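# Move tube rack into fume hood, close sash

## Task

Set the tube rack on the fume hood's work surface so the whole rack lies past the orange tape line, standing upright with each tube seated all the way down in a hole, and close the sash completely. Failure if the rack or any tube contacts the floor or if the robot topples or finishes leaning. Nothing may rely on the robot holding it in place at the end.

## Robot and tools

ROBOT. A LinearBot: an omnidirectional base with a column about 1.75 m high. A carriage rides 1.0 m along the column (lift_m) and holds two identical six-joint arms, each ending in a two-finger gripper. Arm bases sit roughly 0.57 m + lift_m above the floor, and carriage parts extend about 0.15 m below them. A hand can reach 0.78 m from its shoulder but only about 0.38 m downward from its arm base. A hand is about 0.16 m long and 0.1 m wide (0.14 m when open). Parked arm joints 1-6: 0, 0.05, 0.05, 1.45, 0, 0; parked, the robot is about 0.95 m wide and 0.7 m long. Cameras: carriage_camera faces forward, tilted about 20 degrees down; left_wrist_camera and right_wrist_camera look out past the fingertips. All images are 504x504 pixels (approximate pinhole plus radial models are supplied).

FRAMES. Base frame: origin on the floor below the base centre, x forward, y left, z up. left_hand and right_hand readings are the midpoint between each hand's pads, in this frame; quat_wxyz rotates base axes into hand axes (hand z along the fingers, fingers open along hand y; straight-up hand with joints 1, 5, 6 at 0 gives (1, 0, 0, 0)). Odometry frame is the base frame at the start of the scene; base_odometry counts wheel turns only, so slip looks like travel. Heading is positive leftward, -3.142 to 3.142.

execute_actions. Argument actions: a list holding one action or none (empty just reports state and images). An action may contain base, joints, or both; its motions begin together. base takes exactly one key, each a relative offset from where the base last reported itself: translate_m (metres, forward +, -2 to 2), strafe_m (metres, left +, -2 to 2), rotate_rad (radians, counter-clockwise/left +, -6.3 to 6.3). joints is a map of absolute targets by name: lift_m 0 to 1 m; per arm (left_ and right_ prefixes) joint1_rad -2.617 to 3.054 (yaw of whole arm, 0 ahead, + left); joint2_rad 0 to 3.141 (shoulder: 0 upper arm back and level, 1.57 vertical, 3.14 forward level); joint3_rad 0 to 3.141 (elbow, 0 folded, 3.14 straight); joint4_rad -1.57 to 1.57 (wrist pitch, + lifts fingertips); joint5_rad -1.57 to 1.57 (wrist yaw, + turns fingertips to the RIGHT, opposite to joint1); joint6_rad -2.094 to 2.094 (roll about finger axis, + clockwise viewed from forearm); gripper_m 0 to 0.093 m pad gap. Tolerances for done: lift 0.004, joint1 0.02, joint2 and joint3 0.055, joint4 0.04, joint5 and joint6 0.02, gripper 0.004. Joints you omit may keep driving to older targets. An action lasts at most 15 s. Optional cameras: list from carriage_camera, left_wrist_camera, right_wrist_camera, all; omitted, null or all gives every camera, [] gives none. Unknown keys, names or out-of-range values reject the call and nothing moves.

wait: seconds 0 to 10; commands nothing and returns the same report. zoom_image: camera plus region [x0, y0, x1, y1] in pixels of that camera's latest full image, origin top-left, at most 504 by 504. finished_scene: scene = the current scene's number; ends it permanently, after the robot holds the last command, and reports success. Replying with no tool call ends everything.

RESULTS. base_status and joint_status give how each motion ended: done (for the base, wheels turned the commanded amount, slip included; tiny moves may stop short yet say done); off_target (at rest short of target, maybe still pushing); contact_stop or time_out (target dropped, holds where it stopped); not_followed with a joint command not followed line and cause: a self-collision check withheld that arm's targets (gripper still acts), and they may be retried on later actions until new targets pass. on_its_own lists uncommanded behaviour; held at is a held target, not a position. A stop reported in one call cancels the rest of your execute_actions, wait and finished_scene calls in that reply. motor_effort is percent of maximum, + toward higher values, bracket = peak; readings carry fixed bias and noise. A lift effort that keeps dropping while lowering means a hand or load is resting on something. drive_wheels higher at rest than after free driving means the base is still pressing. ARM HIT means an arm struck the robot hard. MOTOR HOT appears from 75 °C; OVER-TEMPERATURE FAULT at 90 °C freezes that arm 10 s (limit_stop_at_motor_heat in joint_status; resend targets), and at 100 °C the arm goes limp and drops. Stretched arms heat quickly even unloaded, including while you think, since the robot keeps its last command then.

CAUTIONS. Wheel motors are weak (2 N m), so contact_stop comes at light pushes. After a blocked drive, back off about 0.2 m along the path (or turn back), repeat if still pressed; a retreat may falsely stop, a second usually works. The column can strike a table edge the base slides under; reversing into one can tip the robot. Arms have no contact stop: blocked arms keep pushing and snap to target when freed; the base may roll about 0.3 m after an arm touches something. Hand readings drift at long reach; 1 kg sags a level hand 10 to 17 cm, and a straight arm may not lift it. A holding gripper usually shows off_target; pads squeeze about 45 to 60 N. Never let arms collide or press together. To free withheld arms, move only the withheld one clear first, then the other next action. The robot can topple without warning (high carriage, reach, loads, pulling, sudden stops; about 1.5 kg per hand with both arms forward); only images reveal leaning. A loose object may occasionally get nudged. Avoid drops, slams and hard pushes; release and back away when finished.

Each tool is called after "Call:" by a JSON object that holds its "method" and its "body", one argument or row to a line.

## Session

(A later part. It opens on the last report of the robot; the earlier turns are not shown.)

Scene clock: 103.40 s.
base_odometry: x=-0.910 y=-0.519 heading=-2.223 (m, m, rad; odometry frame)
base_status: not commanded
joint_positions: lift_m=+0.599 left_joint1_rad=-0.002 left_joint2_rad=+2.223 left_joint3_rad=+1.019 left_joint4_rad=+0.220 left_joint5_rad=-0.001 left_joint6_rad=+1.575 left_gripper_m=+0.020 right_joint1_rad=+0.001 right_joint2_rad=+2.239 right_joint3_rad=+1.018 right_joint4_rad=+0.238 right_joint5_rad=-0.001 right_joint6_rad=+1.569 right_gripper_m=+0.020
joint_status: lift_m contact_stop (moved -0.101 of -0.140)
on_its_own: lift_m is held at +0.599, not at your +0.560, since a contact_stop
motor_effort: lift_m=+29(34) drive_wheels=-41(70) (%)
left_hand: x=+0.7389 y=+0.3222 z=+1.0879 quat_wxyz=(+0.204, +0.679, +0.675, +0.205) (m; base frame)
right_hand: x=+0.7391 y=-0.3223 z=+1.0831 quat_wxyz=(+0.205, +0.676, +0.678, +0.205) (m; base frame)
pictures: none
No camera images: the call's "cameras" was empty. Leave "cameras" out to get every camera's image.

Call:
{"method": "execute_actions", "body": {
  "actions": [
    {"joints":{"lift_m":0.54}}
  ]
}}

Scene clock: 104.57 s.
base_odometry: x=-0.909 y=-0.519 heading=-2.223 (m, m, rad; odometry frame)
base_status: not commanded
joint_positions: lift_m=+0.541 left_joint1_rad=-0.002 left_joint2_rad=+2.183 left_joint3_rad=+1.019 left_joint4_rad=+0.192 left_joint5_rad=-0.001 left_joint6_rad=+1.575 left_gripper_m=+0.020 right_joint1_rad=+0.001 right_joint2_rad=+2.198 right_joint3_rad=+1.018 right_joint4_rad=+0.209 right_joint5_rad=-0.001 right_joint6_rad=+1.569 right_gripper_m=+0.020
joint_status: all done
motor_effort: lift_m=+22(26) drive_wheels=+32(60) (%)
left_hand: x=+0.7409 y=+0.3222 z=+1.0428 quat_wxyz=(+0.208, +0.678, +0.674, +0.209) (m; base frame)
right_hand: x=+0.7413 y=-0.3223 z=+1.0384 quat_wxyz=(+0.209, +0.674, +0.677, +0.209) (m; base frame)
pictures: carriage_camera, left_wrist_camera, right_wrist_camera
Images, in order (width x height): carriage_camera 504x504, left_wrist_camera 504x504, right_wrist_camera 504x504.

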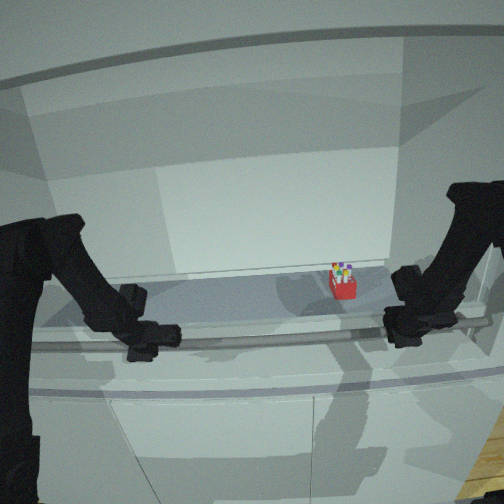

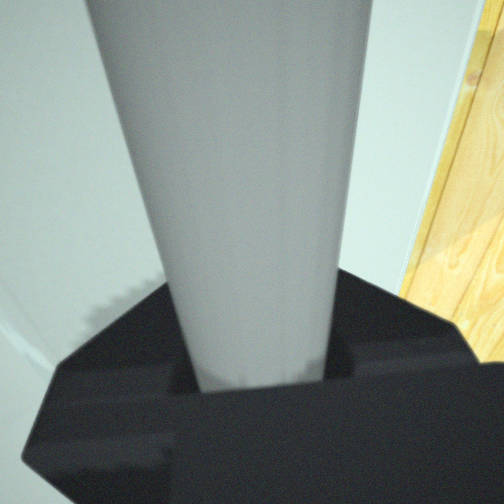

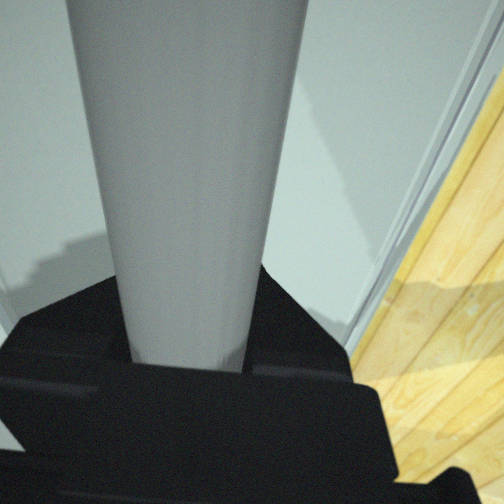

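Call:
{"method": "execute_actions", "body": {
  "actions": [
    {"joints":{"lift_m":0.49}}
  ],
  "cameras": []
}}

Scene clock: 105.70 s.
base_odometry: x=-0.909 y=-0.519 heading=-2.223 (m, m, rad; odometry frame)
base_status: not commanded
joint_positions: lift_m=+0.490 left_joint1_rad=-0.002 left_joint2_rad=+2.186 left_joint3_rad=+1.019 left_joint4_rad=+0.196 left_joint5_rad=-0.001 left_joint6_rad=+1.575 left_gripper_m=+0.020 right_joint1_rad=+0.001 right_joint2_rad=+2.199 right_joint3_rad=+1.018 right_joint4_rad=+0.208 right_joint5_rad=-0.001 right_joint6_rad=+1.569 right_gripper_m=+0.020
joint_status: all done
motor_effort: lift_m=+23(26) drive_wheels=+29(60) (%)
left_hand: x=+0.7412 y=+0.3222 z=+0.9921 quat_wxyz=(+0.208, +0.677, +0.674, +0.209) (m; base frame)
right_hand: x=+0.7410 y=-0.3223 z=+0.9880 quat_wxyz=(+0.208, +0.675, +0.677, +0.209) (m; base frame)
pictures: none
No camera images: the call's "cameras" was empty. Leave "cameras" out to get every camera's image.

Call:
{"method": "execute_actions", "body": {
  "actions": [
    {"joints":{"lift_m":0.44}}
  ],
  "cameras": ["carriage_camera"]
}}

Scene clock: 106.53 s.
base_odometry: x=-0.909 y=-0.518 heading=-2.223 (m, m, rad; odometry frame)
base_status: not commanded
joint_positions: lift_m=+0.452 left_joint1_rad=-0.002 left_joint2_rad=+2.090 left_joint3_rad=+1.019 left_joint4_rad=+0.129 left_joint5_rad=-0.001 left_joint6_rad=+1.575 left_gripper_m=+0.020 right_joint1_rad=+0.001 right_joint2_rad=+2.100 right_joint3_rad=+1.018 right_joint4_rad=+0.142 right_joint5_rad=-0.001 right_joint6_rad=+1.569 right_gripper_m=+0.020
joint_status: lift_m contact_stop (moved -0.038 of -0.050)
on_its_own: lift_m is held at +0.452, not at your +0.440, since a contact_stop
motor_effort: lift_m=+25(30) drive_wheels=+69(74) (%)
left_hand: x=+0.7445 y=+0.3222 z=+0.9874 quat_wxyz=(+0.218, +0.674, +0.671, +0.219) (m; base frame)
right_hand: x=+0.7452 y=-0.3223 z=+0.9845 quat_wxyz=(+0.219, +0.671, +0.673, +0.220) (m; base frame)
pictures: carriage_camera
Images, in order (width x height): carriage_camera 504x504.

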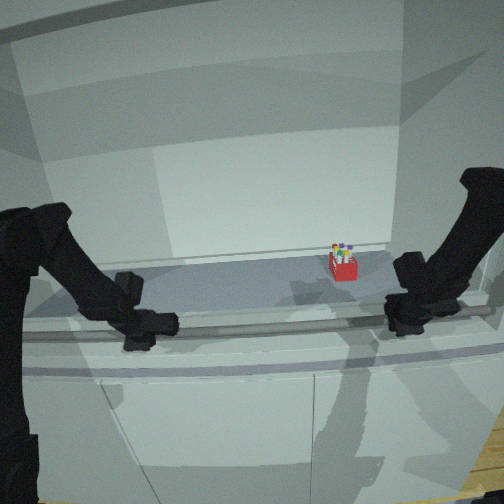

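Call:
{"method": "execute_actions", "body": {
  "actions": [
    {"joints":{"lift_m":0.49,"left_gripper_m":0.05,"right_gripper_m":0.05}}
  ],
  "cameras": ["left_wrist_camera"]
}}

Call:
{"method": "execute_actions", "body": {
  "actions": [
    {"joints":{"lift_m":0.6}}
  ],
  "cameras": ["left_wrist_camera"]
}}

Call:
{"method": "execute_actions", "body": {
  "actions": [
    {"base":{"translate_m":-0.4}}
  ]
}}

Scene clock: 107.57 s.
base_odometry: x=-0.909 y=-0.519 heading=-2.223 (m, m, rad; odometry frame)
base_status: not commanded
joint_positions: lift_m=+0.490 left_joint1_rad=-0.002 left_joint2_rad=+2.150 left_joint3_rad=+1.013 left_joint4_rad=+0.130 left_joint5_rad=-0.001 left_joint6_rad=+1.579 left_gripper_m=+0.050 right_joint1_rad=+0.001 right_joint2_rad=+2.157 right_joint3_rad=+1.014 right_joint4_rad=+0.130 right_joint5_rad=-0.003 right_joint6_rad=+1.571 right_gripper_m=+0.050
joint_status: all done
motor_effort: lift_m=+28(32) drive_wheels=+33(69) (%)
left_hand: x=+0.7321 y=+0.3223 z=+0.9968 quat_wxyz=(+0.196, +0.682, +0.676, +0.198) (m; base frame)
right_hand: x=+0.7310 y=-0.3220 z=+0.9941 quat_wxyz=(+0.194, +0.679, +0.680, +0.196) (m; base frame)
pictures: left_wrist_camera
Images, in order (width x height): left_wrist_camera 504x504.

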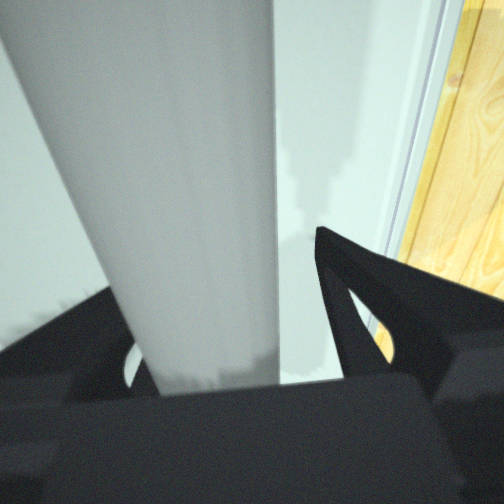

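Scene clock: 108.53 s.
base_odometry: x=-0.909 y=-0.519 heading=-2.223 (m, m, rad; odometry frame)
base_status: not commanded
joint_positions: lift_m=+0.600 left_joint1_rad=-0.002 left_joint2_rad=+2.213 left_joint3_rad=+1.012 left_joint4_rad=+0.150 left_joint5_rad=-0.001 left_joint6_rad=+1.578 left_gripper_m=+0.050 right_joint1_rad=+0.001 right_joint2_rad=+2.223 right_joint3_rad=+1.014 right_joint4_rad=+0.148 right_joint5_rad=-0.002 right_joint6_rad=+1.571 right_gripper_m=+0.050
joint_status: all done
motor_effort: lift_m=+31(37) drive_wheels=+26(34) (%)
left_hand: x=+0.7236 y=+0.3223 z=+1.0819 quat_wxyz=(+0.181, +0.686, +0.680, +0.183) (m; base frame)
right_hand: x=+0.7217 y=-0.3221 z=+1.0778 quat_wxyz=(+0.177, +0.684, +0.685, +0.179) (m; base frame)
pictures: left_wrist_camera
Images, in order (width x height): left_wrist_camera 504x504.

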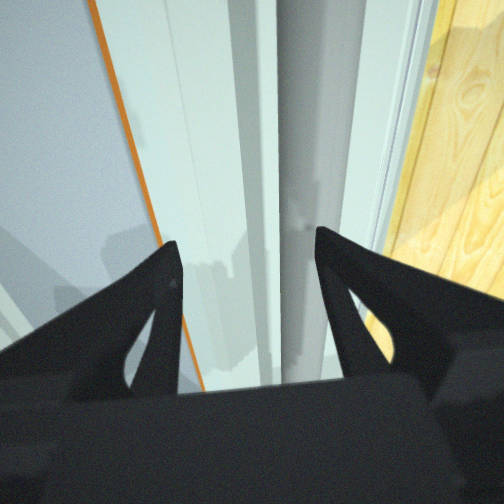

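Scene clock: 111.33 s.
base_odometry: x=-0.667 y=-0.201 heading=-2.224 (m, m, rad; odometry frame)
base_status: done
joint_positions: lift_m=+0.600 left_joint1_rad=-0.002 left_joint2_rad=+2.213 left_joint3_rad=+1.012 left_joint4_rad=+0.152 left_joint5_rad=-0.001 left_joint6_rad=+1.578 left_gripper_m=+0.050 right_joint1_rad=+0.001 right_joint2_rad=+2.223 right_joint3_rad=+1.014 right_joint4_rad=+0.149 right_joint5_rad=-0.002 right_joint6_rad=+1.571 right_gripper_m=+0.050
joint_status: not commanded
motor_effort: lift_m=+31(32) drive_wheels=-8(58) (%)
left_hand: x=+0.7240 y=+0.3223 z=+1.0821 quat_wxyz=(+0.181, +0.686, +0.680, +0.183) (m; base frame)
right_hand: x=+0.7220 y=-0.3222 z=+1.0780 quat_wxyz=(+0.178, +0.684, +0.684, +0.179) (m; base frame)
pictures: carriage_camera, left_wrist_camera, right_wrist_camera
Images, in order (width x height): carriage_camera 504x504, left_wrist_camera 504x504, right_wrist_camera 504x504.

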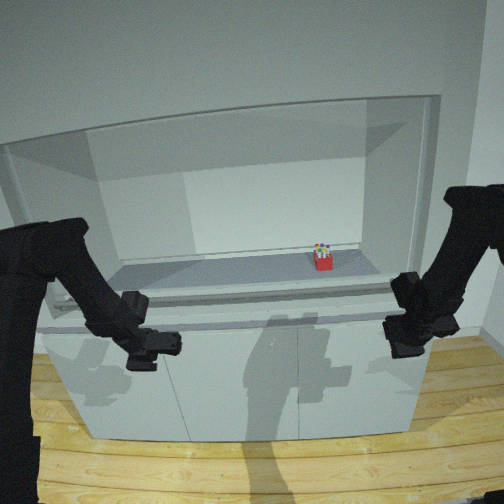

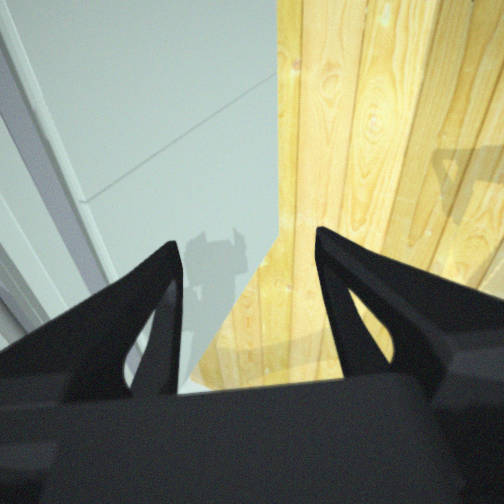

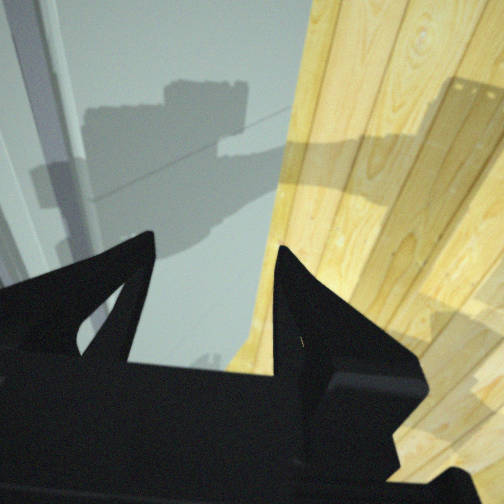

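Call:
{"method": "execute_actions", "body": {
  "actions": [
    {"joints":{"lift_m":0.08,"left_joint2_rad":0.05,"left_joint3_rad":0.05,"left_joint4_rad":1.45,"left_joint6_rad":0,"right_joint2_rad":0.05,"right_joint3_rad":0.05,"right_joint4_rad":1.45,"right_joint6_rad":0}}
  ],
  "cameras": ["carriage_camera"]
}}

Call:
{"method": "zoom_image", "body": {
  "camera": "carriage_camera",
  "region": [300, 110, 500, 230]
}}

Scene clock: 114.20 s.
base_odometry: x=-0.667 y=-0.201 heading=-2.224 (m, m, rad; odometry frame)
base_status: not commanded
joint_positions: lift_m=+0.080 left_joint1_rad=-0.002 left_joint2_rad=+0.060 left_joint3_rad=+0.068 left_joint4_rad=+1.454 left_joint5_rad=-0.001 left_joint6_rad=+0.008 left_gripper_m=+0.050 right_joint1_rad=+0.001 right_joint2_rad=+0.058 right_joint3_rad=+0.067 right_joint4_rad=+1.454 right_joint5_rad=-0.002 right_joint6_rad=+0.008 right_gripper_m=+0.050
joint_status: all done
motor_effort: lift_m=+26(27) drive_wheels=+3(7) (%)
left_hand: x=+0.3067 y=+0.3230 z=+1.0933 quat_wxyz=(+0.998, +0.000, +0.055, +0.003) (m; base frame)
right_hand: x=+0.3062 y=-0.3225 z=+1.0932 quat_wxyz=(+0.999, -0.001, +0.054, +0.005) (m; base frame)
pictures: carriage_camera
Images, in order (width x height): carriage_camera 504x504.

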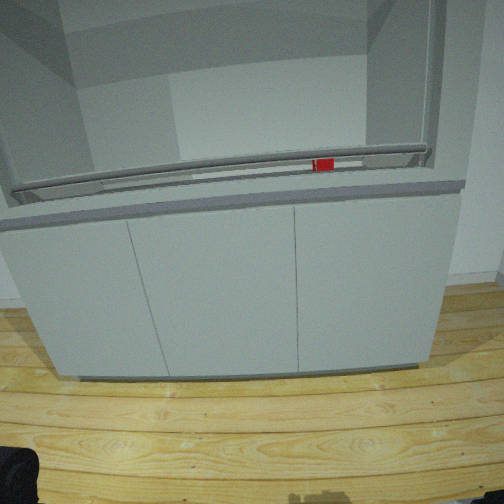

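Region (300, 110, 500, 230) of carriage_camera's 504x504 image, scaled by 2.520, with more detail than that image has; it fills the top 302 rows of this view, and the rest is white.

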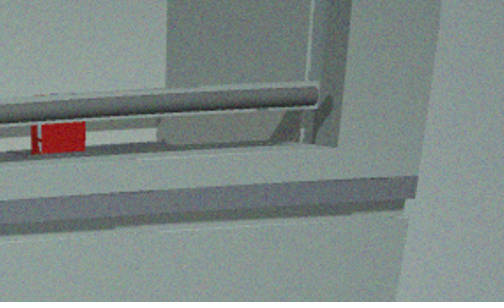

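Call:
{"method": "execute_actions", "body": {
  "actions": [
    {"joints":{"lift_m":0.59,"left_joint2_rad":2.22,"left_joint3_rad":1.0,"left_joint4_rad":0.15,"left_joint6_rad":1.57,"right_joint2_rad":2.22,"right_joint3_rad":1.0,"right_joint4_rad":0.15,"right_joint6_rad":1.57}}
  ],
  "cameras": []
}}

Call:
{"method": "execute_actions", "body": {
  "actions": [
    {"base":{"translate_m":0.405}}
  ],
  "cameras": []
}}

Call:
{"method": "execute_actions", "body": {
  "actions": [
    {"joints":{"lift_m":0.55}}
  ],
  "cameras": ["left_wrist_camera","right_wrist_camera"]
}}

Scene clock: 117.23 s.
base_odometry: x=-0.667 y=-0.201 heading=-2.224 (m, m, rad; odometry frame)
base_status: not commanded
joint_positions: lift_m=+0.590 left_joint1_rad=-0.002 left_joint2_rad=+2.212 left_joint3_rad=+0.998 left_joint4_rad=+0.157 left_joint5_rad=-0.001 left_joint6_rad=+1.562 left_gripper_m=+0.050 right_joint1_rad=+0.001 right_joint2_rad=+2.221 right_joint3_rad=+0.989 right_joint4_rad=+0.150 right_joint5_rad=-0.002 right_joint6_rad=+1.562 right_gripper_m=+0.050
joint_status: all done
motor_effort: lift_m=+32(38) drive_wheels=-5(5) (%)
left_hand: x=+0.7193 y=+0.3224 z=+1.0693 quat_wxyz=(+0.180, +0.681, +0.687, +0.179) (m; base frame)
right_hand: x=+0.7119 y=-0.3222 z=+1.0624 quat_wxyz=(+0.171, +0.683, +0.690, +0.171) (m; base frame)
pictures: none
No camera images: the call's "cameras" was empty. Leave "cameras" out to get every camera's image.

Scene clock: 120.17 s.
base_odometry: x=-0.913 y=-0.522 heading=-2.225 (m, m, rad; odometry frame)
base_status: done
joint_positions: lift_m=+0.590 left_joint1_rad=-0.002 left_joint2_rad=+2.212 left_joint3_rad=+0.998 left_joint4_rad=+0.131 left_joint5_rad=-0.001 left_joint6_rad=+1.562 left_gripper_m=+0.050 right_joint1_rad=+0.001 right_joint2_rad=+2.221 right_joint3_rad=+0.989 right_joint4_rad=+0.148 right_joint5_rad=-0.001 right_joint6_rad=+1.562 right_gripper_m=+0.050
joint_status: not commanded
motor_effort: lift_m=+32(32) drive_wheels=+9(66) (%)
left_hand: x=+0.7138 y=+0.3223 z=+1.0663 quat_wxyz=(+0.171, +0.683, +0.689, +0.170) (m; base frame)
right_hand: x=+0.7115 y=-0.3222 z=+1.0622 quat_wxyz=(+0.170, +0.683, +0.690, +0.170) (m; base frame)
pictures: none
No camera images: the call's "cameras" was empty. Leave "cameras" out to get every camera's image.

Scene clock: 120.83 s.
base_odometry: x=-0.913 y=-0.522 heading=-2.225 (m, m, rad; odometry frame)
base_status: not commanded
joint_positions: lift_m=+0.550 left_joint1_rad=-0.002 left_joint2_rad=+2.217 left_joint3_rad=+0.998 left_joint4_rad=+0.145 left_joint5_rad=-0.001 left_joint6_rad=+1.562 left_gripper_m=+0.050 right_joint1_rad=+0.001 right_joint2_rad=+2.225 right_joint3_rad=+0.989 right_joint4_rad=+0.147 right_joint5_rad=-0.001 right_joint6_rad=+1.562 right_gripper_m=+0.050
joint_status: all done
motor_effort: lift_m=+26(25) drive_wheels=+9(11) (%)
left_hand: x=+0.7156 y=+0.3223 z=+1.0263 quat_wxyz=(+0.174, +0.683, +0.688, +0.173) (m; base frame)
right_hand: x=+0.7106 y=-0.3222 z=+1.0211 quat_wxyz=(+0.169, +0.683, +0.690, +0.169) (m; base frame)
pictures: left_wrist_camera, right_wrist_camera
Images, in order (width x height): left_wrist_camera 504x504, right_wrist_camera 504x504.

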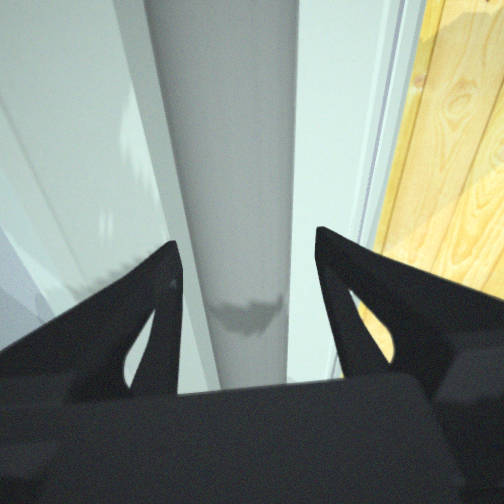

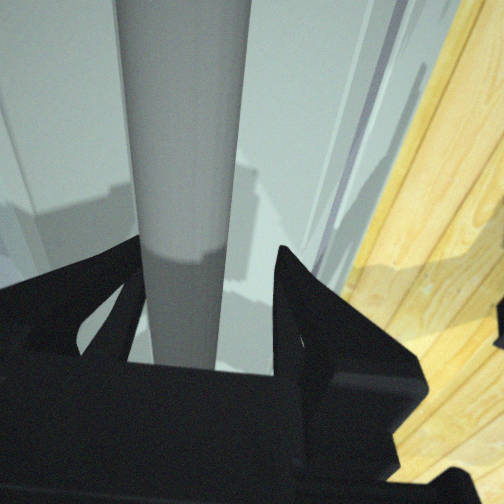

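Call:
{"method": "execute_actions", "body": {
  "actions": [
    {"joints":{"lift_m":0.542,"left_gripper_m":0.0,"right_gripper_m":0.0}}
  ],
  "cameras": ["left_wrist_camera","right_wrist_camera"]
}}

Call:
{"method": "execute_actions", "body": {
  "actions": [
    {"joints":{"lift_m":0.47}}
  ],
  "cameras": ["left_wrist_camera","right_wrist_camera"]
}}

Scene clock: 121.67 s.
base_odometry: x=-0.913 y=-0.522 heading=-2.225 (m, m, rad; odometry frame)
base_status: not commanded
joint_positions: lift_m=+0.542 left_joint1_rad=-0.002 left_joint2_rad=+2.215 left_joint3_rad=+1.000 left_joint4_rad=+0.163 left_joint5_rad=-0.001 left_joint6_rad=+1.572 left_gripper_m=+0.022 right_joint1_rad=+0.001 right_joint2_rad=+2.223 right_joint3_rad=+0.994 right_joint4_rad=+0.179 right_joint5_rad=-0.002 right_joint6_rad=+1.568 right_gripper_m=+0.022
joint_status: left_gripper_m off_target (ended at +0.022, target +0.000); right_gripper_m off_target (ended at +0.022, target +0.000); the others done
motor_effort: lift_m=+24(24) drive_wheels=-13(16) (%)
left_hand: x=+0.7205 y=+0.3224 z=+1.0218 quat_wxyz=(+0.181, +0.684, +0.683, +0.182) (m; base frame)
right_hand: x=+0.7203 y=-0.3222 z=+1.0192 quat_wxyz=(+0.182, +0.682, +0.685, +0.183) (m; base frame)
pictures: left_wrist_camera, right_wrist_camera
Images, in order (width x height): left_wrist_camera 504x504, right_wrist_camera 504x504.

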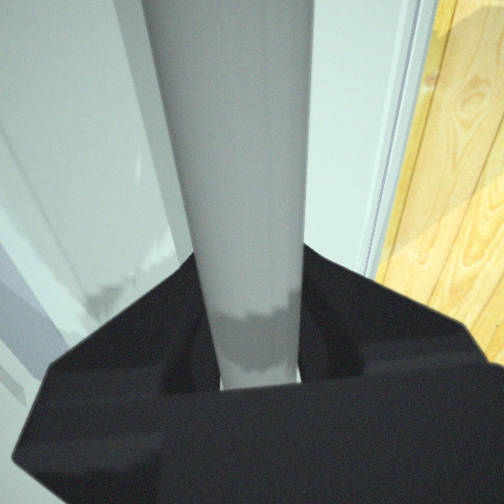

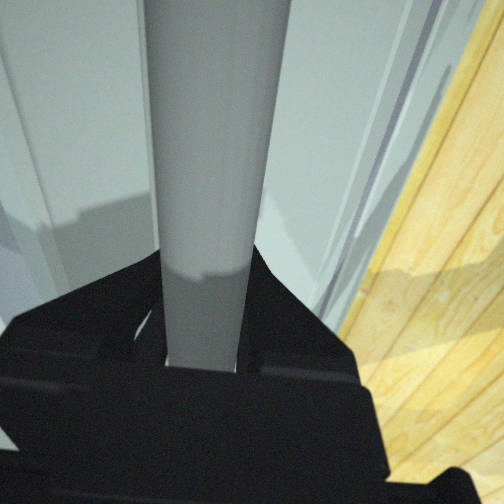

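Scene clock: 122.57 s.
base_odometry: x=-0.913 y=-0.521 heading=-2.224 (m, m, rad; odometry frame)
base_status: not commanded
joint_positions: lift_m=+0.471 left_joint1_rad=-0.002 left_joint2_rad=+2.111 left_joint3_rad=+1.000 left_joint4_rad=+0.098 left_joint5_rad=+0.000 left_joint6_rad=+1.575 left_gripper_m=+0.021 right_joint1_rad=+0.001 right_joint2_rad=+2.120 right_joint3_rad=+0.986 right_joint4_rad=+0.134 right_joint5_rad=+0.000 right_joint6_rad=+1.569 right_gripper_m=+0.021
joint_status: all done
motor_effort: lift_m=+13(25) drive_wheels=+39(59) (%)
left_hand: x=+0.7270 y=+0.3221 z=+0.9867 quat_wxyz=(+0.194, +0.682, +0.678, +0.195) (m; base frame)
right_hand: x=+0.7276 y=-0.3224 z=+0.9840 quat_wxyz=(+0.199, +0.678, +0.679, +0.199) (m; base frame)
pictures: left_wrist_camera, right_wrist_camera
Images, in order (width x height): left_wrist_camera 504x504, right_wrist_camera 504x504.

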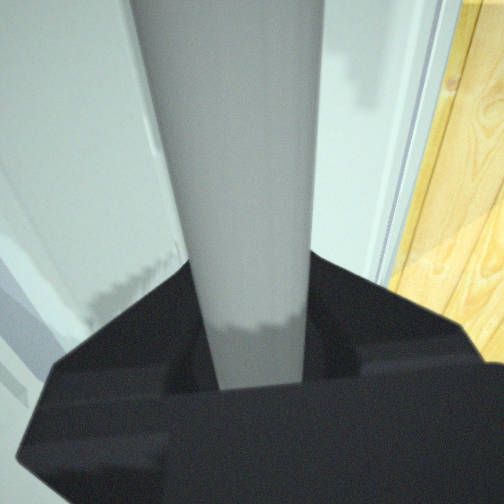

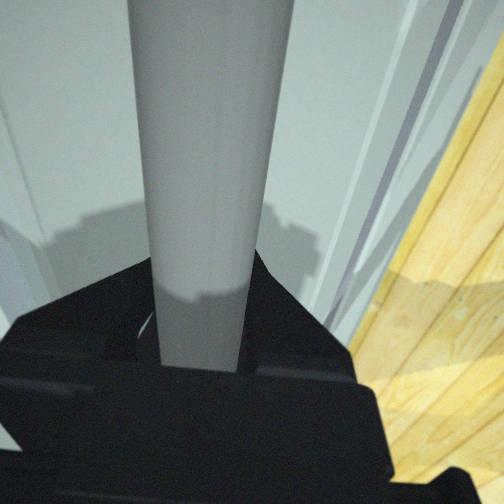

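Call:
{"method": "execute_actions", "body": {
  "actions": [
    {"joints":{"lift_m":0.5,"left_gripper_m":0.05,"right_gripper_m":0.05}}
  ],
  "cameras": []
}}

Call:
{"method": "execute_actions", "body": {
  "actions": [
    {"joints":{"lift_m":0.58}}
  ],
  "cameras": []
}}

Call:
{"method": "execute_actions", "body": {
  "actions": [
    {"base":{"translate_m":-0.3}}
  ],
  "cameras": []
}}

Call:
{"method": "execute_actions", "body": {
  "actions": [
    {"joints":{"lift_m":0.08}}
  ],
  "cameras": ["carriage_camera"]
}}

Call:
{"method": "zoom_image", "body": {
  "camera": "carriage_camera",
  "region": [150, 110, 400, 230]
}}

Scene clock: 123.63 s.
base_odometry: x=-0.913 y=-0.522 heading=-2.224 (m, m, rad; odometry frame)
base_status: not commanded
joint_positions: lift_m=+0.500 left_joint1_rad=-0.002 left_joint2_rad=+2.159 left_joint3_rad=+1.000 left_joint4_rad=+0.105 left_joint5_rad=+0.000 left_joint6_rad=+1.575 left_gripper_m=+0.050 right_joint1_rad=+0.001 right_joint2_rad=+2.165 right_joint3_rad=+0.990 right_joint4_rad=+0.127 right_joint5_rad=+0.000 right_joint6_rad=+1.570 right_gripper_m=+0.050
joint_status: all done
motor_effort: lift_m=+28(33) drive_wheels=+16(40) (%)
left_hand: x=+0.7198 y=+0.3221 z=+0.9961 quat_wxyz=(+0.180, +0.686, +0.682, +0.181) (m; base frame)
right_hand: x=+0.7192 y=-0.3223 z=+0.9937 quat_wxyz=(+0.183, +0.682, +0.684, +0.183) (m; base frame)
pictures: none
No camera images: the call's "cameras" was empty. Leave "cameras" out to get every camera's image.

Scene clock: 124.50 s.
base_odometry: x=-0.913 y=-0.522 heading=-2.224 (m, m, rad; odometry frame)
base_status: not commanded
joint_positions: lift_m=+0.580 left_joint1_rad=-0.002 left_joint2_rad=+2.214 left_joint3_rad=+1.000 left_joint4_rad=+0.148 left_joint5_rad=+0.000 left_joint6_rad=+1.575 left_gripper_m=+0.050 right_joint1_rad=+0.001 right_joint2_rad=+2.222 right_joint3_rad=+0.990 right_joint4_rad=+0.149 right_joint5_rad=+0.000 right_joint6_rad=+1.570 right_gripper_m=+0.050
joint_status: all done
motor_effort: lift_m=+32(41) drive_wheels=+7(16) (%)
left_hand: x=+0.7177 y=+0.3221 z=+1.0577 quat_wxyz=(+0.176, +0.687, +0.683, +0.177) (m; base frame)
right_hand: x=+0.7119 y=-0.3223 z=+1.0520 quat_wxyz=(+0.171, +0.685, +0.687, +0.171) (m; base frame)
pictures: none
No camera images: the call's "cameras" was empty. Leave "cameras" out to get every camera's image.

Scene clock: 127.03 s.
base_odometry: x=-0.731 y=-0.284 heading=-2.222 (m, m, rad; odometry frame)
base_status: done
joint_positions: lift_m=+0.580 left_joint1_rad=-0.002 left_joint2_rad=+2.214 left_joint3_rad=+1.000 left_joint4_rad=+0.150 left_joint5_rad=+0.000 left_joint6_rad=+1.575 left_gripper_m=+0.050 right_joint1_rad=+0.001 right_joint2_rad=+2.222 right_joint3_rad=+0.990 right_joint4_rad=+0.148 right_joint5_rad=+0.000 right_joint6_rad=+1.570 right_gripper_m=+0.050
joint_status: not commanded
motor_effort: lift_m=+32(32) drive_wheels=-17(57) (%)
left_hand: x=+0.7182 y=+0.3221 z=+1.0580 quat_wxyz=(+0.177, +0.687, +0.683, +0.177) (m; base frame)
right_hand: x=+0.7118 y=-0.3223 z=+1.0519 quat_wxyz=(+0.170, +0.686, +0.687, +0.170) (m; base frame)
pictures: none
No camera images: the call's "cameras" was empty. Leave "cameras" out to get every camera's image.

Scene clock: 129.57 s.
base_odometry: x=-0.731 y=-0.284 heading=-2.222 (m, m, rad; odometry frame)
base_status: not commanded
joint_positions: lift_m=+0.080 left_joint1_rad=-0.002 left_joint2_rad=+2.214 left_joint3_rad=+1.000 left_joint4_rad=+0.153 left_joint5_rad=+0.000 left_joint6_rad=+1.575 left_gripper_m=+0.050 right_joint1_rad=+0.001 right_joint2_rad=+2.222 right_joint3_rad=+0.990 right_joint4_rad=+0.147 right_joint5_rad=+0.000 right_joint6_rad=+1.570 right_gripper_m=+0.050
joint_status: all done
motor_effort: lift_m=+25(27) drive_wheels=-15(17) (%)
left_hand: x=+0.7187 y=+0.3221 z=+0.5589 quat_wxyz=(+0.178, +0.686, +0.682, +0.178) (m; base frame)
right_hand: x=+0.7117 y=-0.3223 z=+0.5527 quat_wxyz=(+0.170, +0.686, +0.687, +0.170) (m; base frame)
pictures: carriage_camera
Images, in order (width x height): carriage_camera 504x504.

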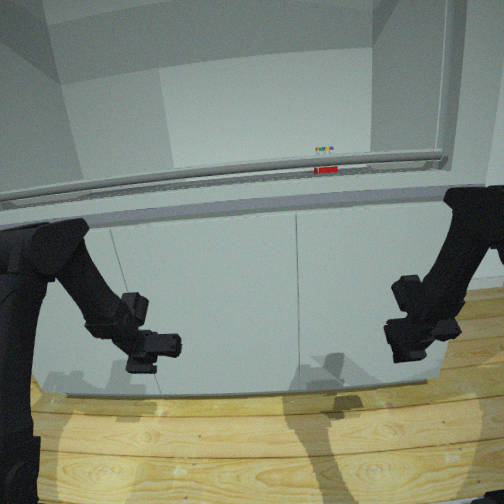

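Region (150, 110, 400, 230) of carriage_camera's 504x504 image, scaled by 2.016, with more detail than that image has; it fills the top 242 rows of this view, and the rest is white.

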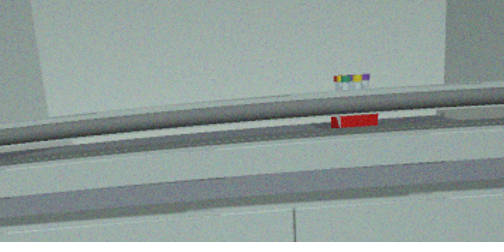

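Call:
{"method": "execute_actions", "body": {
  "actions": [
    {"joints":{"lift_m":0.57,"right_joint3_rad":1.02,"left_gripper_m":0.013,"right_gripper_m":0.013}}
  ],
  "cameras": []
}}

Call:
{"method": "execute_actions", "body": {
  "actions": [
    {"base":{"translate_m":0.3}}
  ],
  "cameras": []
}}

Call:
{"method": "execute_actions", "body": {
  "actions": [
    {"joints":{"lift_m":0.535}}
  ],
  "cameras": ["left_wrist_camera","right_wrist_camera"]
}}

Scene clock: 132.47 s.
base_odometry: x=-0.731 y=-0.284 heading=-2.222 (m, m, rad; odometry frame)
base_status: not commanded
joint_positions: lift_m=+0.570 left_joint1_rad=-0.002 left_joint2_rad=+2.213 left_joint3_rad=+1.000 left_joint4_rad=+0.155 left_joint5_rad=+0.000 left_joint6_rad=+1.575 left_gripper_m=+0.013 right_joint1_rad=+0.001 right_joint2_rad=+2.223 right_joint3_rad=+1.001 right_joint4_rad=+0.150 right_joint5_rad=+0.000 right_joint6_rad=+1.570 right_gripper_m=+0.013
joint_status: all done
motor_effort: lift_m=+32(33) drive_wheels=-14(15) (%)
left_hand: x=+0.7194 y=+0.3221 z=+1.0490 quat_wxyz=(+0.179, +0.686, +0.682, +0.179) (m; base frame)
right_hand: x=+0.7169 y=-0.3223 z=+1.0446 quat_wxyz=(+0.175, +0.684, +0.686, +0.175) (m; base frame)
pictures: none
No camera images: the call's "cameras" was empty. Leave "cameras" out to get every camera's image.

Scene clock: 134.93 s.
base_odometry: x=-0.912 y=-0.523 heading=-2.221 (m, m, rad; odometry frame)
base_status: done
joint_positions: lift_m=+0.570 left_joint1_rad=-0.002 left_joint2_rad=+2.213 left_joint3_rad=+1.000 left_joint4_rad=+0.155 left_joint5_rad=+0.000 left_joint6_rad=+1.575 left_gripper_m=+0.013 right_joint1_rad=+0.001 right_joint2_rad=+2.211 right_joint3_rad=+1.001 right_joint4_rad=+0.092 right_joint5_rad=+0.000 right_joint6_rad=+1.570 right_gripper_m=+0.013
joint_status: not commanded
motor_effort: lift_m=+32(32) drive_wheels=+15(51) (%)
left_hand: x=+0.7194 y=+0.3221 z=+1.0490 quat_wxyz=(+0.179, +0.686, +0.682, +0.179) (m; base frame)
right_hand: x=+0.7069 y=-0.3224 z=+1.0434 quat_wxyz=(+0.159, +0.688, +0.690, +0.159) (m; base frame)
pictures: none
No camera images: the call's "cameras" was empty. Leave "cameras" out to get every camera's image.

Scene clock: 135.73 s.
base_odometry: x=-0.912 y=-0.522 heading=-2.221 (m, m, rad; odometry frame)
base_status: not commanded
joint_positions: lift_m=+0.536 left_joint1_rad=-0.002 left_joint2_rad=+2.203 left_joint3_rad=+1.000 left_joint4_rad=+0.194 left_joint5_rad=+0.000 left_joint6_rad=+1.575 left_gripper_m=+0.013 right_joint1_rad=+0.001 right_joint2_rad=+2.141 right_joint3_rad=+1.001 right_joint4_rad=+0.029 right_joint5_rad=-0.003 right_joint6_rad=+1.570 right_gripper_m=+0.013
joint_status: all done
motor_effort: lift_m=+19(28) drive_wheels=+20(20) (%)
left_hand: x=+0.7298 y=+0.3221 z=+1.0245 quat_wxyz=(+0.196, +0.681, +0.678, +0.196) (m; base frame)
right_hand: x=+0.7074 y=-0.3220 z=+1.0309 quat_wxyz=(+0.160, +0.688, +0.689, +0.162) (m; base frame)
pictures: left_wrist_camera, right_wrist_camera
Images, in order (width x height): left_wrist_camera 504x504, right_wrist_camera 504x504.

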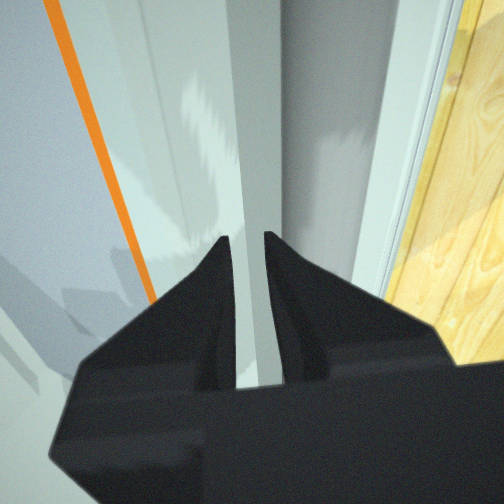

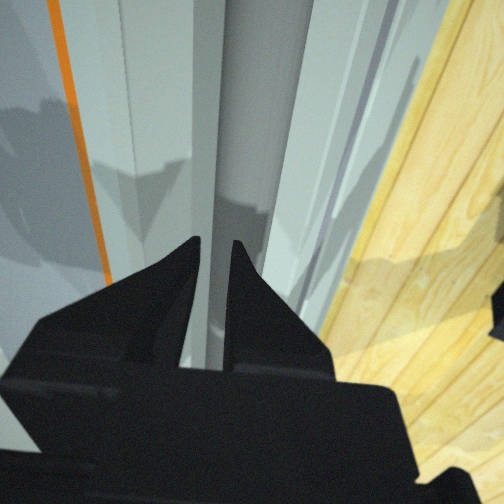

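Call:
{"method": "execute_actions", "body": {
  "actions": [
    {"joints":{"lift_m":0.49}}
  ],
  "cameras": ["left_wrist_camera","right_wrist_camera"]
}}

Scene clock: 136.67 s.
base_odometry: x=-0.912 y=-0.522 heading=-2.221 (m, m, rad; odometry frame)
base_status: not commanded
joint_positions: lift_m=+0.494 left_joint1_rad=-0.002 left_joint2_rad=+2.164 left_joint3_rad=+1.001 left_joint4_rad=+0.187 left_joint5_rad=-0.001 left_joint6_rad=+1.575 left_gripper_m=+0.013 right_joint1_rad=+0.001 right_joint2_rad=+2.072 right_joint3_rad=+1.001 right_joint4_rad=-0.027 right_joint5_rad=-0.004 right_joint6_rad=+1.570 right_gripper_m=+0.013
joint_status: lift_m contact_stop (moved -0.042 of -0.046)
on_its_own: lift_m is held at +0.494, not at your +0.490, since a contact_stop
motor_effort: lift_m=+26(30) drive_wheels=+36(44) (%)
left_hand: x=+0.7364 y=+0.3222 z=+0.9991 quat_wxyz=(+0.207, +0.678, +0.674, +0.208) (m; base frame)
right_hand: x=+0.7078 y=-0.3217 z=+1.0115 quat_wxyz=(+0.164, +0.686, +0.688, +0.167) (m; base frame)
pictures: left_wrist_camera, right_wrist_camera
Images, in order (width x height): left_wrist_camera 504x504, right_wrist_camera 504x504.

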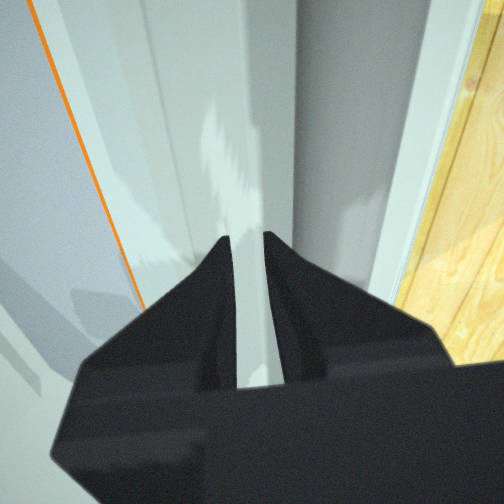

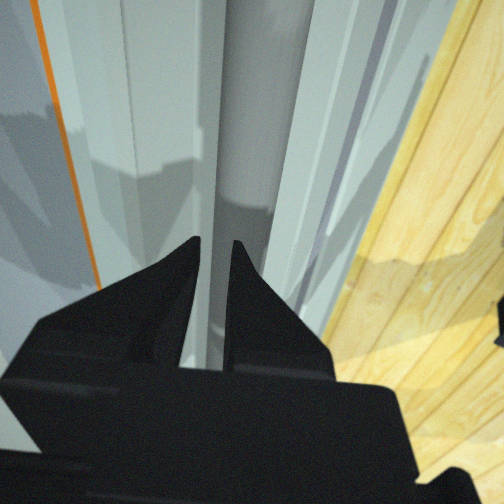

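Right hand followed the sash down 2 cm. A bit more to confirm the stop.

Call:
{"method": "execute_actions", "body": {
  "actions": [
    {"joints":{"lift_m":0.465}}
  ],
  "cameras": []
}}

Scene clock: 137.33 s.
base_odometry: x=-0.912 y=-0.522 heading=-2.221 (m, m, rad; odometry frame)
base_status: not commanded
joint_positions: lift_m=+0.494 left_joint1_rad=-0.002 left_joint2_rad=+2.163 left_joint3_rad=+1.001 left_joint4_rad=+0.186 left_joint5_rad=-0.001 left_joint6_rad=+1.575 left_gripper_m=+0.013 right_joint1_rad=+0.001 right_joint2_rad=+2.072 right_joint3_rad=+1.001 right_joint4_rad=-0.027 right_joint5_rad=-0.004 right_joint6_rad=+1.570 right_gripper_m=+0.013
joint_status: lift_m contact_stop (moved +0.000 of -0.029)
on_its_own: lift_m is held at +0.494, not at your +0.465, since a contact_stop
motor_effort: lift_m=+26(28) drive_wheels=+36(44) (%)
left_hand: x=+0.7364 y=+0.3222 z=+0.9993 quat_wxyz=(+0.207, +0.678, +0.674, +0.208) (m; base frame)
right_hand: x=+0.7078 y=-0.3217 z=+1.0114 quat_wxyz=(+0.164, +0.686, +0.688, +0.167) (m; base frame)
pictures: none
No camera images: the call's "cameras" was empty. Leave "cameras" out to get every camera's image.

Call:
{"method": "execute_actions", "body": {
  "actions": [
    {"joints":{"lift_m":0.59}}
  ],
  "cameras": []
}}

Call:
{"method": "execute_actions", "body": {
  "actions": [
    {"base":{"translate_m":-0.33}}
  ],
  "cameras": []
}}

Call:
{"method": "execute_actions", "body": {
  "actions": [
    {"joints":{"lift_m":0.08}}
  ],
  "cameras": ["carriage_camera"]
}}

Call:
{"method": "zoom_image", "body": {
  "camera": "carriage_camera",
  "region": [250, 110, 480, 230]
}}

Scene clock: 138.50 s.
base_odometry: x=-0.912 y=-0.523 heading=-2.221 (m, m, rad; odometry frame)
base_status: not commanded
joint_positions: lift_m=+0.590 left_joint1_rad=-0.002 left_joint2_rad=+2.211 left_joint3_rad=+1.001 left_joint4_rad=+0.168 left_joint5_rad=-0.001 left_joint6_rad=+1.575 left_gripper_m=+0.013 right_joint1_rad=+0.001 right_joint2_rad=+2.220 right_joint3_rad=+1.001 right_joint4_rad=+0.144 right_joint5_rad=-0.004 right_joint6_rad=+1.570 right_gripper_m=+0.013
joint_status: all done
motor_effort: lift_m=+32(37) drive_wheels=+12(35) (%)
left_hand: x=+0.7230 y=+0.3222 z=+1.0717 quat_wxyz=(+0.184, +0.684, +0.681, +0.185) (m; base frame)
right_hand: x=+0.7161 y=-0.3218 z=+1.0651 quat_wxyz=(+0.172, +0.685, +0.686, +0.175) (m; base frame)
pictures: none
No camera images: the call's "cameras" was empty. Leave "cameras" out to get every camera's image.

Scene clock: 141.23 s.
base_odometry: x=-0.713 y=-0.260 heading=-2.222 (m, m, rad; odometry frame)
base_status: done
joint_positions: lift_m=+0.590 left_joint1_rad=-0.002 left_joint2_rad=+2.211 left_joint3_rad=+1.001 left_joint4_rad=+0.164 left_joint5_rad=+0.000 left_joint6_rad=+1.575 left_gripper_m=+0.013 right_joint1_rad=+0.000 right_joint2_rad=+2.220 right_joint3_rad=+1.001 right_joint4_rad=+0.148 right_joint5_rad=-0.002 right_joint6_rad=+1.570 right_gripper_m=+0.013
joint_status: not commanded
motor_effort: lift_m=+32(32) drive_wheels=-8(74) (%)
left_hand: x=+0.7222 y=+0.3222 z=+1.0713 quat_wxyz=(+0.183, +0.685, +0.681, +0.184) (m; base frame)
right_hand: x=+0.7170 y=-0.3223 z=+1.0656 quat_wxyz=(+0.174, +0.684, +0.686, +0.176) (m; base frame)
pictures: none
No camera images: the call's "cameras" was empty. Leave "cameras" out to get every camera's image.

Scene clock: 143.80 s.
base_odometry: x=-0.713 y=-0.260 heading=-2.222 (m, m, rad; odometry frame)
base_status: not commanded
joint_positions: lift_m=+0.080 left_joint1_rad=-0.002 left_joint2_rad=+2.214 left_joint3_rad=+1.001 left_joint4_rad=+0.160 left_joint5_rad=+0.000 left_joint6_rad=+1.575 left_gripper_m=+0.013 right_joint1_rad=+0.000 right_joint2_rad=+2.222 right_joint3_rad=+1.001 right_joint4_rad=+0.147 right_joint5_rad=-0.002 right_joint6_rad=+1.570 right_gripper_m=+0.013
joint_status: all done
motor_effort: lift_m=+25(30) drive_wheels=-6(8) (%)
left_hand: x=+0.7208 y=+0.3222 z=+0.5602 quat_wxyz=(+0.181, +0.685, +0.682, +0.181) (m; base frame)
right_hand: x=+0.7166 y=-0.3223 z=+0.5556 quat_wxyz=(+0.174, +0.685, +0.686, +0.175) (m; base frame)
pictures: carriage_camera
Images, in order (width x height): carriage_camera 504x504.

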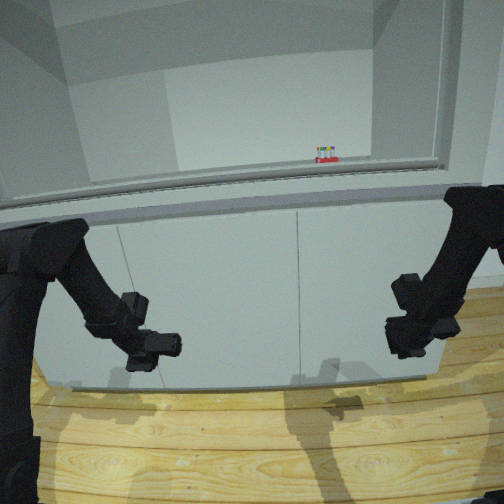

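Region (250, 110, 480, 230) of carriage_camera's 504x504 image, scaled by 2.191, with more detail than that image has; it fills the top 263 rows of this view, and the rest is white.

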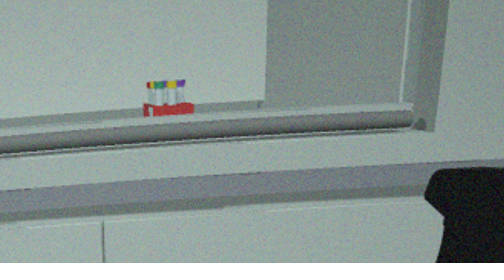

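Call:
{"method": "finished_scene", "body": {
  "scene": 1
}}

The scene is finished: the task was done.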